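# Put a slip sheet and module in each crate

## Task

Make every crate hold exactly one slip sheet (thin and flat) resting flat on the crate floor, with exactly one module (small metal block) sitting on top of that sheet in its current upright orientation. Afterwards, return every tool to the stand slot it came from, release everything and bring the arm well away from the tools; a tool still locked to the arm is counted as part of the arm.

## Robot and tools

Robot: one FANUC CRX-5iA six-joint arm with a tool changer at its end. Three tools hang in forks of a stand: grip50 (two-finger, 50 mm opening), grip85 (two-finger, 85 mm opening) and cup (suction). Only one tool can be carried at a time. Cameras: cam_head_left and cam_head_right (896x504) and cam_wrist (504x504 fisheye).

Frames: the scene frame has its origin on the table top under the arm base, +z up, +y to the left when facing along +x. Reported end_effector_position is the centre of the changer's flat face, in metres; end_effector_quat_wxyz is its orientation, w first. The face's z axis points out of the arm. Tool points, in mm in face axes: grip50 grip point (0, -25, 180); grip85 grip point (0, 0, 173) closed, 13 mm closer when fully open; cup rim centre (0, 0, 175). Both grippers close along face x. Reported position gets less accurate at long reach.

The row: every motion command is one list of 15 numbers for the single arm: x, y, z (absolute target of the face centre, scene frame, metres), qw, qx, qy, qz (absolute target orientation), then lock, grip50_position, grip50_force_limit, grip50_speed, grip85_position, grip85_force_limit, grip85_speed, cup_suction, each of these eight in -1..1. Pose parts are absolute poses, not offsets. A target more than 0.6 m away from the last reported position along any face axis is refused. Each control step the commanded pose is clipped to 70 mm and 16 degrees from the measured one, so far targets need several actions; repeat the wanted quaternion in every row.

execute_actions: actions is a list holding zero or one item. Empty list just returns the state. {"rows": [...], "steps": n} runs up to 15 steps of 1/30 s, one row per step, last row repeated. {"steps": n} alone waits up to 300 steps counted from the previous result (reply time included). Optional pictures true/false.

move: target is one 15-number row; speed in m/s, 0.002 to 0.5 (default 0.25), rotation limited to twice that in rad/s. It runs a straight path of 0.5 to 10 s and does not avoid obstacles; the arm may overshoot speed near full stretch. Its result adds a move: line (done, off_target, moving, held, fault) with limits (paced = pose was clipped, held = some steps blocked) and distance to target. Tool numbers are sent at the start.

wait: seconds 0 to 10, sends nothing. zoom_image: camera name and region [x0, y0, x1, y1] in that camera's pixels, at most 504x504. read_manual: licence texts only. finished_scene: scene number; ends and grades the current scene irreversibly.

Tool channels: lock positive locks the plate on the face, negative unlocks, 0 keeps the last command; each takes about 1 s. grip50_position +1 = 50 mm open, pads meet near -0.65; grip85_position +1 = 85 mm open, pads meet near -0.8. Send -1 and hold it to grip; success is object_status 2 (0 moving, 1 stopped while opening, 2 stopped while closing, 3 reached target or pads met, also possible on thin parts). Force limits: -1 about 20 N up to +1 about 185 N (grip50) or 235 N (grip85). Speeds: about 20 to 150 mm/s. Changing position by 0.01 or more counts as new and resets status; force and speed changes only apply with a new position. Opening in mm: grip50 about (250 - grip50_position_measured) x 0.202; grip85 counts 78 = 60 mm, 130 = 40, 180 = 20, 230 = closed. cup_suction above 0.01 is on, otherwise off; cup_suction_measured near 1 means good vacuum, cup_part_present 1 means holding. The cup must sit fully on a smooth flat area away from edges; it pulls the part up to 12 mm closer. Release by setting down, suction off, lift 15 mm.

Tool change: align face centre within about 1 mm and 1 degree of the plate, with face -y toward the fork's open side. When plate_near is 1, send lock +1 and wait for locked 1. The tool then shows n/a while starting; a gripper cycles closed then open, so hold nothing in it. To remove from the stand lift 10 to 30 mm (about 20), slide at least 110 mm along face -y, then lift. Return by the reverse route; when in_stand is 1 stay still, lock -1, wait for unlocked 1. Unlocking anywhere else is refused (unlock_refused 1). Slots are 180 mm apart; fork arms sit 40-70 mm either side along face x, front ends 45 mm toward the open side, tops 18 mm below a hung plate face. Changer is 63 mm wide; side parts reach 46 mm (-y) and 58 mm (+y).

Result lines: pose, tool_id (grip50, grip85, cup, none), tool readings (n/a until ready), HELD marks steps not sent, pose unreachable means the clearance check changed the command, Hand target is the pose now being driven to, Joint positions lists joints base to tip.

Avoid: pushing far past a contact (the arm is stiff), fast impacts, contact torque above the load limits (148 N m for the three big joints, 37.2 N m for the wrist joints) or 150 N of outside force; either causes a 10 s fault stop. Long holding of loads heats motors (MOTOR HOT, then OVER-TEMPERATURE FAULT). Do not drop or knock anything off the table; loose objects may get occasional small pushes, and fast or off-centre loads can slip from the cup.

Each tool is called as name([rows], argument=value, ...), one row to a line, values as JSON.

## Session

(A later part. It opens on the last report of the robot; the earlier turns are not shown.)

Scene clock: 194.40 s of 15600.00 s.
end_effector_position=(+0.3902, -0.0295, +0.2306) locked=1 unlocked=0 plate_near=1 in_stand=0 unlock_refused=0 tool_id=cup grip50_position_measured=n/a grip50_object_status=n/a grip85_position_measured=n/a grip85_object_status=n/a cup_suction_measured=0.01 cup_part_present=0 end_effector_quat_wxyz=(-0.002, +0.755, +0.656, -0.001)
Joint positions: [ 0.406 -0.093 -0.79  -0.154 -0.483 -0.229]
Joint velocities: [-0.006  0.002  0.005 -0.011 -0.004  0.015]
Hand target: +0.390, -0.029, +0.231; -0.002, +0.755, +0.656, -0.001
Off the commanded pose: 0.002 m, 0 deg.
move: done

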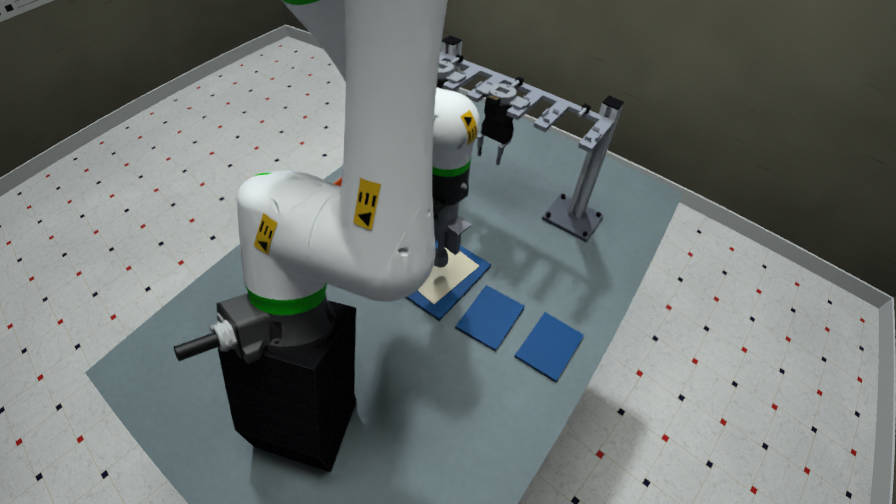

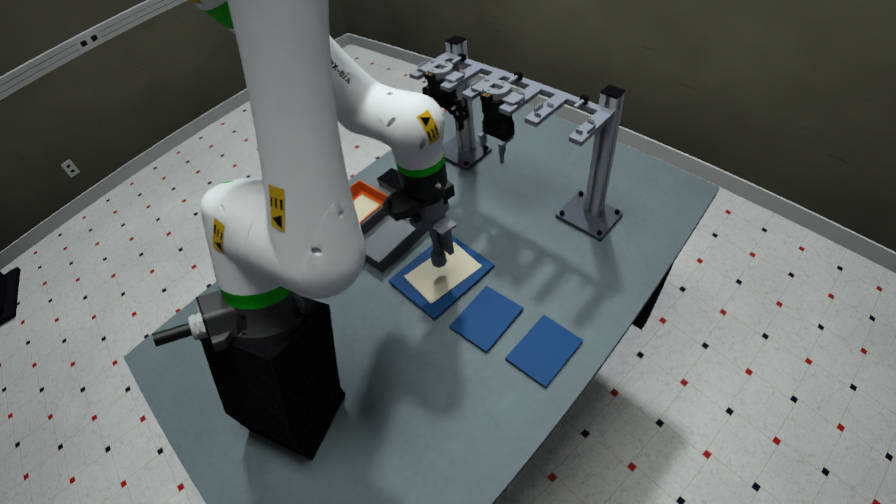

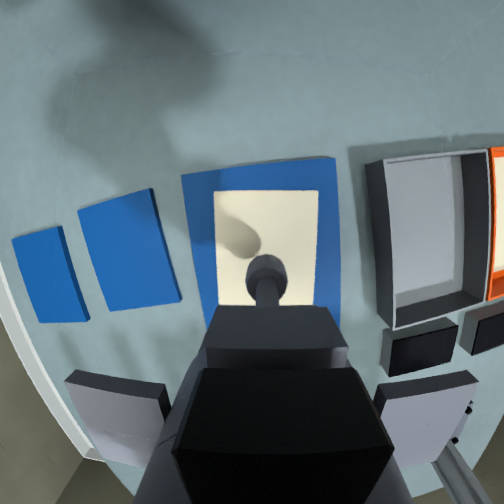

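move(target=[0.395,-0.03,0.181,0,0.7547,0.6561,0,0,1,0,0,1,-0.4,0.5,1], speed=0.05)

wait(seconds=0.4)

move(target=[0.395,-0.03,0.26,0,0.7547,0.6561,0,0,1,0,0,1,-0.4,0.5,1], speed=0.15)

move(target=[0.388,0.168,0.26,0,0.6884,0.7254,0,0,1,0,0,1,-0.4,0.5,1], speed=0.2)

move(target=[0.388,0.168,0.222,0,0.6884,0.7254,0,0,1,0,0,1,-0.4,0.5,1], speed=0.1)

Scene clock: 201.97 s of 15600.00 s.
end_effector_position=(+0.3950, -0.0299, +0.1811) locked=1 unlocked=0 plate_near=1 in_stand=0 unlock_refused=0 tool_id=cup grip50_position_measured=n/a grip50_object_status=n/a grip85_position_measured=n/a grip85_object_status=n/a cup_suction_measured=0.89 cup_part_present=1 end_effector_quat_wxyz=(-0.000, +0.755, +0.656, +0.000)
Joint positions: [ 0.411  0.077 -0.758 -0.2   -0.343 -0.181]
Joint velocities: [ 0.001  0.001  0.    -0.001 -0.     0.   ]
Hand target: +0.395, -0.030, +0.181; -0.000, +0.755, +0.656, +0.000
Off the commanded pose: 0.000 m, 0 deg.
move: done

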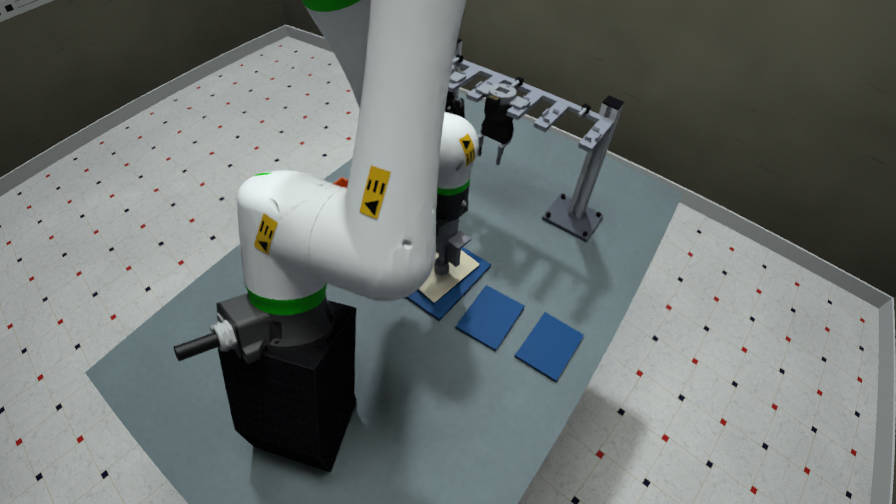

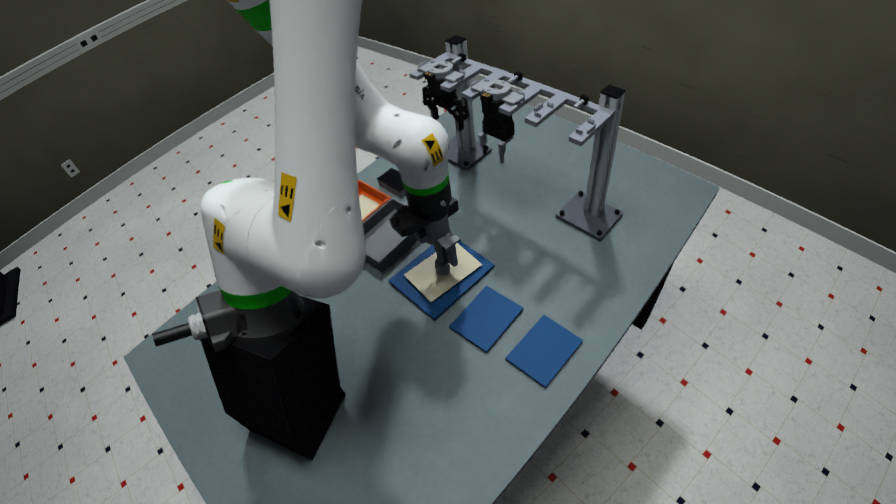

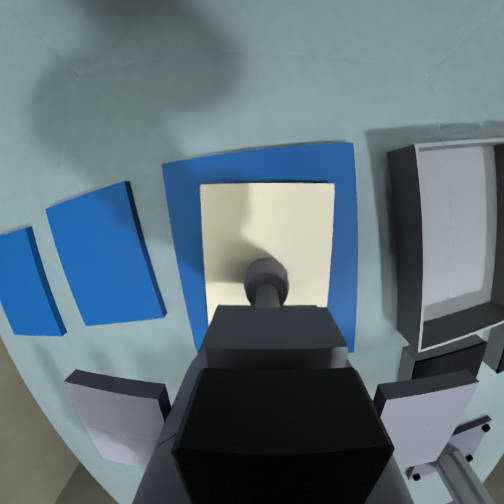

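Scene clock: 202.37 s of 15600.00 s.
end_effector_position=(+0.3949, -0.0300, +0.1811) locked=1 unlocked=0 plate_near=1 in_stand=0 unlock_refused=0 tool_id=cup grip50_position_measured=n/a grip50_object_status=n/a grip85_position_measured=n/a grip85_object_status=n/a cup_suction_measured=0.96 cup_part_present=1 end_effector_quat_wxyz=(-0.000, +0.755, +0.656, +0.000)
Joint positions: [ 0.41   0.077 -0.758 -0.2   -0.343 -0.181]
Joint velocities: [ 0.  0. -0. -0. -0. -0.]
Hand target: +0.395, -0.030, +0.181; -0.000, +0.755, +0.656, +0.000
Off the commanded pose: 0.000 m, 0 deg.
Steps of this call (steps 1 to 12: nothing new was sent). Readings (end_effector_position | what the end effector reports):
1: (+0.3950, -0.0299, +0.1811) | locked=1 unlocked=0 plate_near=1 in_stand=0 unlock_refused=0 tool_id=cup grip50_position_measured=n/a grip50_object_status=n/a grip85_position_measured=n/a grip85_object_status=n/a cup_suction_measured=0.91 cup_part_present=1
2: (+0.3950, -0.0299, +0.1811) | locked=1 unlocked=0 plate_near=1 in_stand=0 unlock_refused=0 tool_id=cup grip50_position_measured=n/a grip50_object_status=n/a grip85_position_measured=n/a grip85_object_status=n/a cup_suction_measured=0.93 cup_part_present=1
4: (+0.3950, -0.0299, +0.1811) | locked=1 unlocked=0 plate_near=1 in_stand=0 unlock_refused=0 tool_id=cup grip50_position_measured=n/a grip50_object_status=n/a grip85_position_measured=n/a grip85_object_status=n/a cup_suction_measured=0.94 cup_part_present=1
8: (+0.3949, -0.0300, +0.1811) | locked=1 unlocked=0 plate_near=1 in_stand=0 unlock_refused=0 tool_id=cup grip50_position_measured=n/a grip50_object_status=n/a grip85_position_measured=n/a grip85_object_status=n/a cup_suction_measured=0.95 cup_part_present=1
12: the state above

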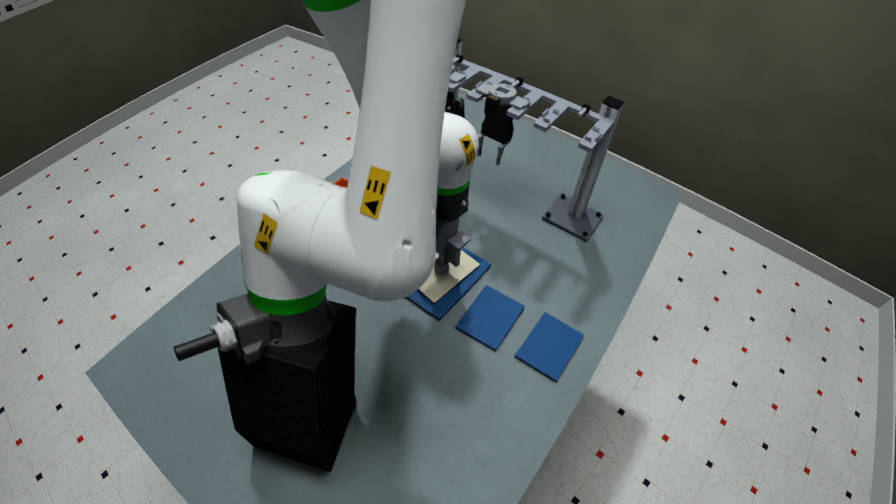

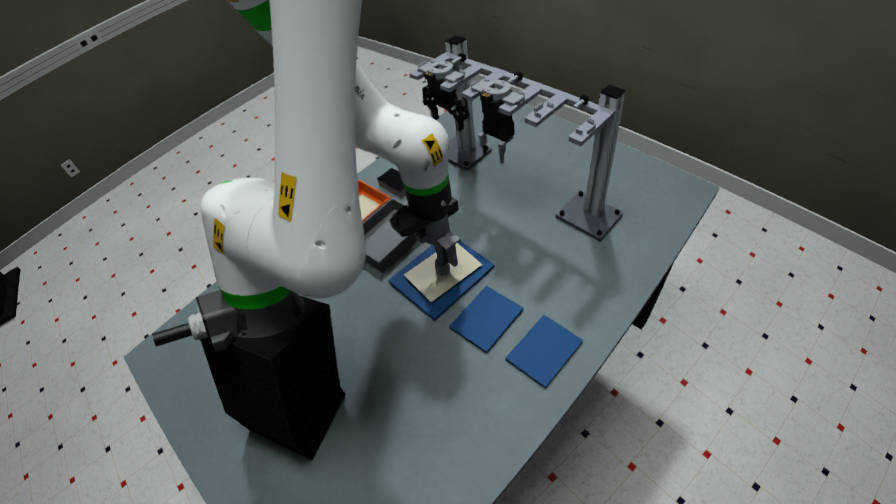

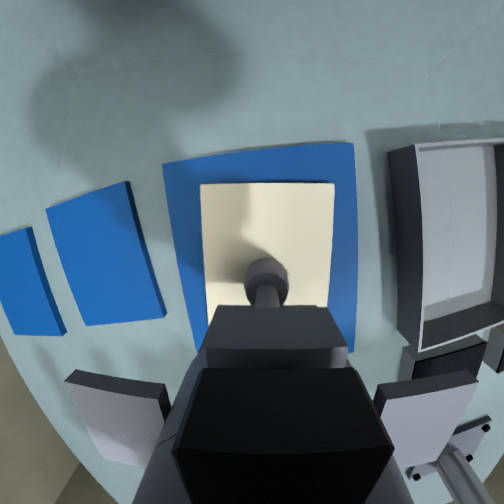

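Scene clock: 203.30 s of 15600.00 s.
end_effector_position=(+0.3950, -0.0301, +0.2598) locked=1 unlocked=0 plate_near=1 in_stand=0 unlock_refused=0 tool_id=cup grip50_position_measured=n/a grip50_object_status=n/a grip85_position_measured=n/a grip85_object_status=n/a cup_suction_measured=0.96 cup_part_present=1 end_effector_quat_wxyz=(+0.000, +0.755, +0.656, -0.000)
Joint positions: [ 0.397 -0.176 -0.78  -0.131 -0.571 -0.247]
Joint velocities: [ 0.001 -0.001  0.001  0.    -0.001 -0.   ]
Hand target: +0.395, -0.030, +0.260; +0.000, +0.755, +0.656, -0.000
Off the commanded pose: 0.000 m, 0 deg.
move: done

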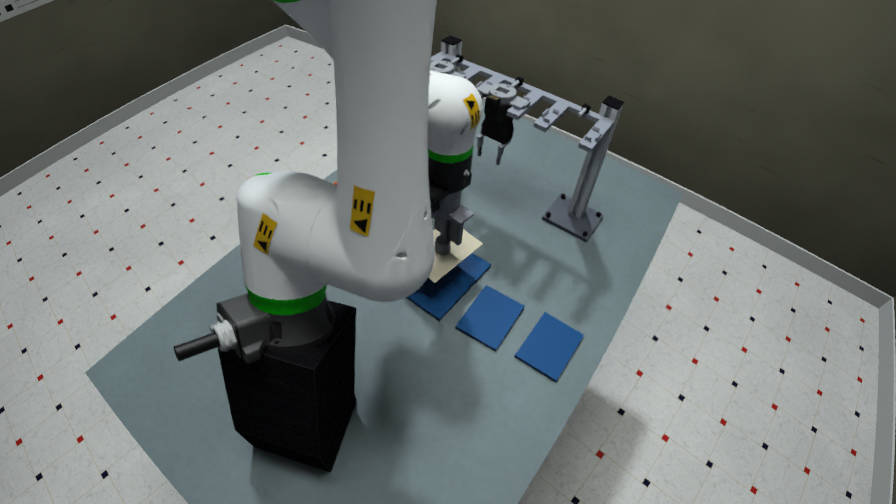

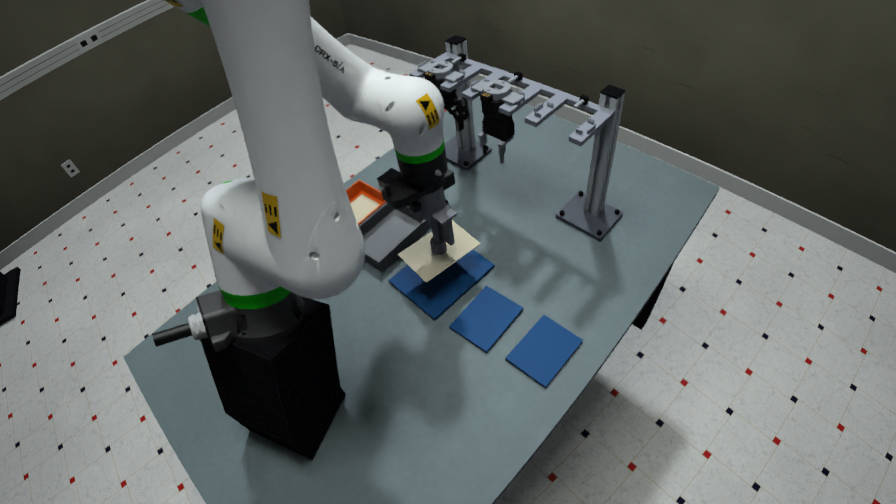

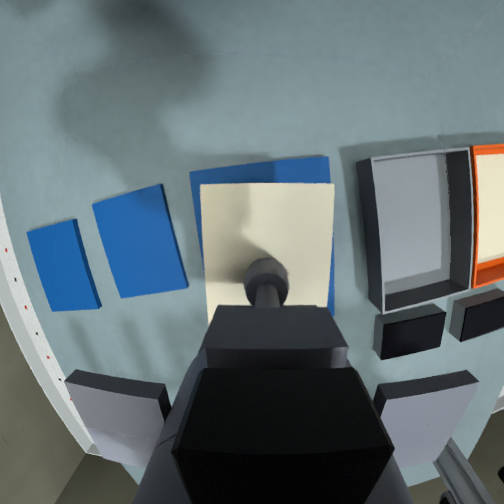

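Scene clock: 204.73 s of 15600.00 s.
end_effector_position=(+0.3891, +0.1674, +0.2598) locked=1 unlocked=0 plate_near=1 in_stand=0 unlock_refused=0 tool_id=cup grip50_position_measured=n/a grip50_object_status=n/a grip85_position_measured=n/a grip85_object_status=n/a cup_suction_measured=0.96 cup_part_present=1 end_effector_quat_wxyz=(+0.002, +0.688, +0.726, +0.000)
Joint positions: [ 1.023 -0.208 -0.863  0.326 -0.57  -1.021]
Joint velocities: [ 0.002 -0.    -0.001  0.002 -0.    -0.001]
Hand target: +0.389, +0.168, +0.260; +0.002, +0.688, +0.726, +0.000
Off the commanded pose: 0.001 m, 0 deg.
move: done

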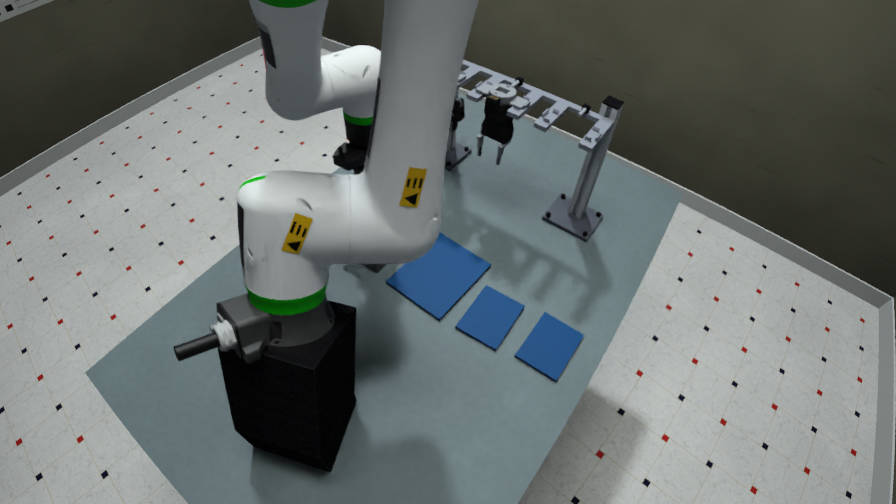

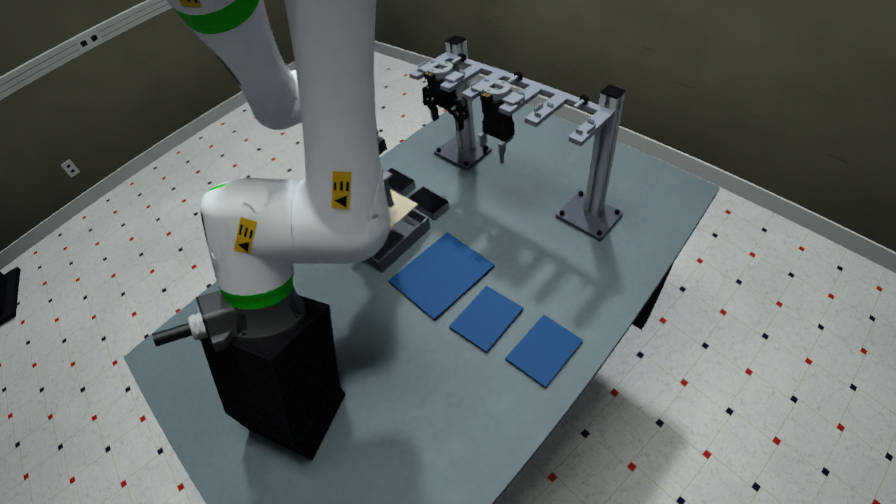

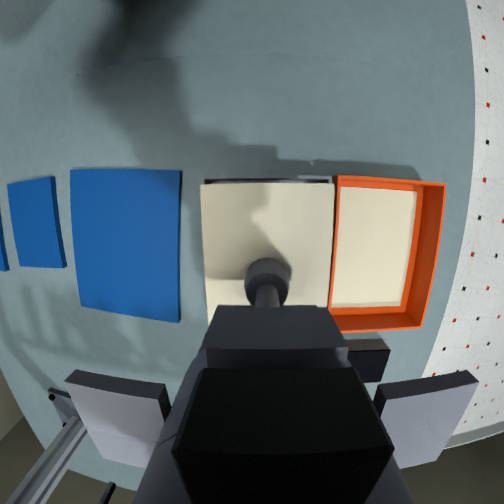

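Scene clock: 205.50 s of 15600.00 s.
end_effector_position=(+0.3879, +0.1680, +0.2221) locked=1 unlocked=0 plate_near=1 in_stand=0 unlock_refused=0 tool_id=cup grip50_position_measured=n/a grip50_object_status=n/a grip85_position_measured=n/a grip85_object_status=n/a cup_suction_measured=0.96 cup_part_present=1 end_effector_quat_wxyz=(-0.000, +0.688, +0.725, +0.000)
Joint positions: [ 0.994 -0.096 -0.885  0.385 -0.436 -1.069]
Joint velocities: [-0.001  0.001 -0.001  0.002  0.001 -0.003]
Hand target: +0.388, +0.168, +0.222; -0.000, +0.688, +0.725, -0.000
Off the commanded pose: 0.000 m, 0 deg.
move: done

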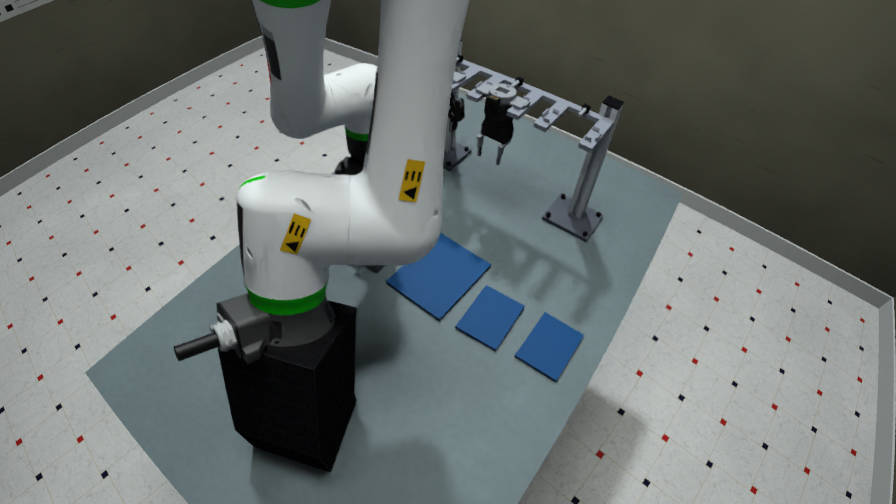

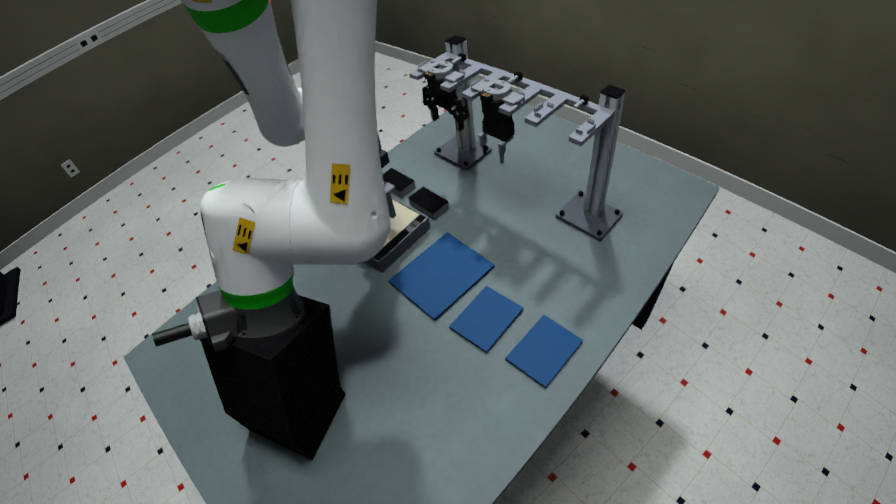

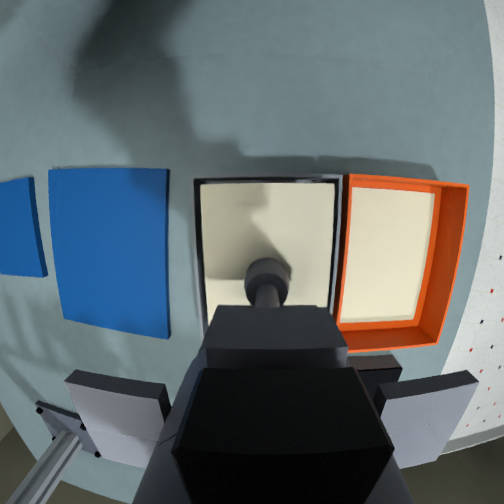

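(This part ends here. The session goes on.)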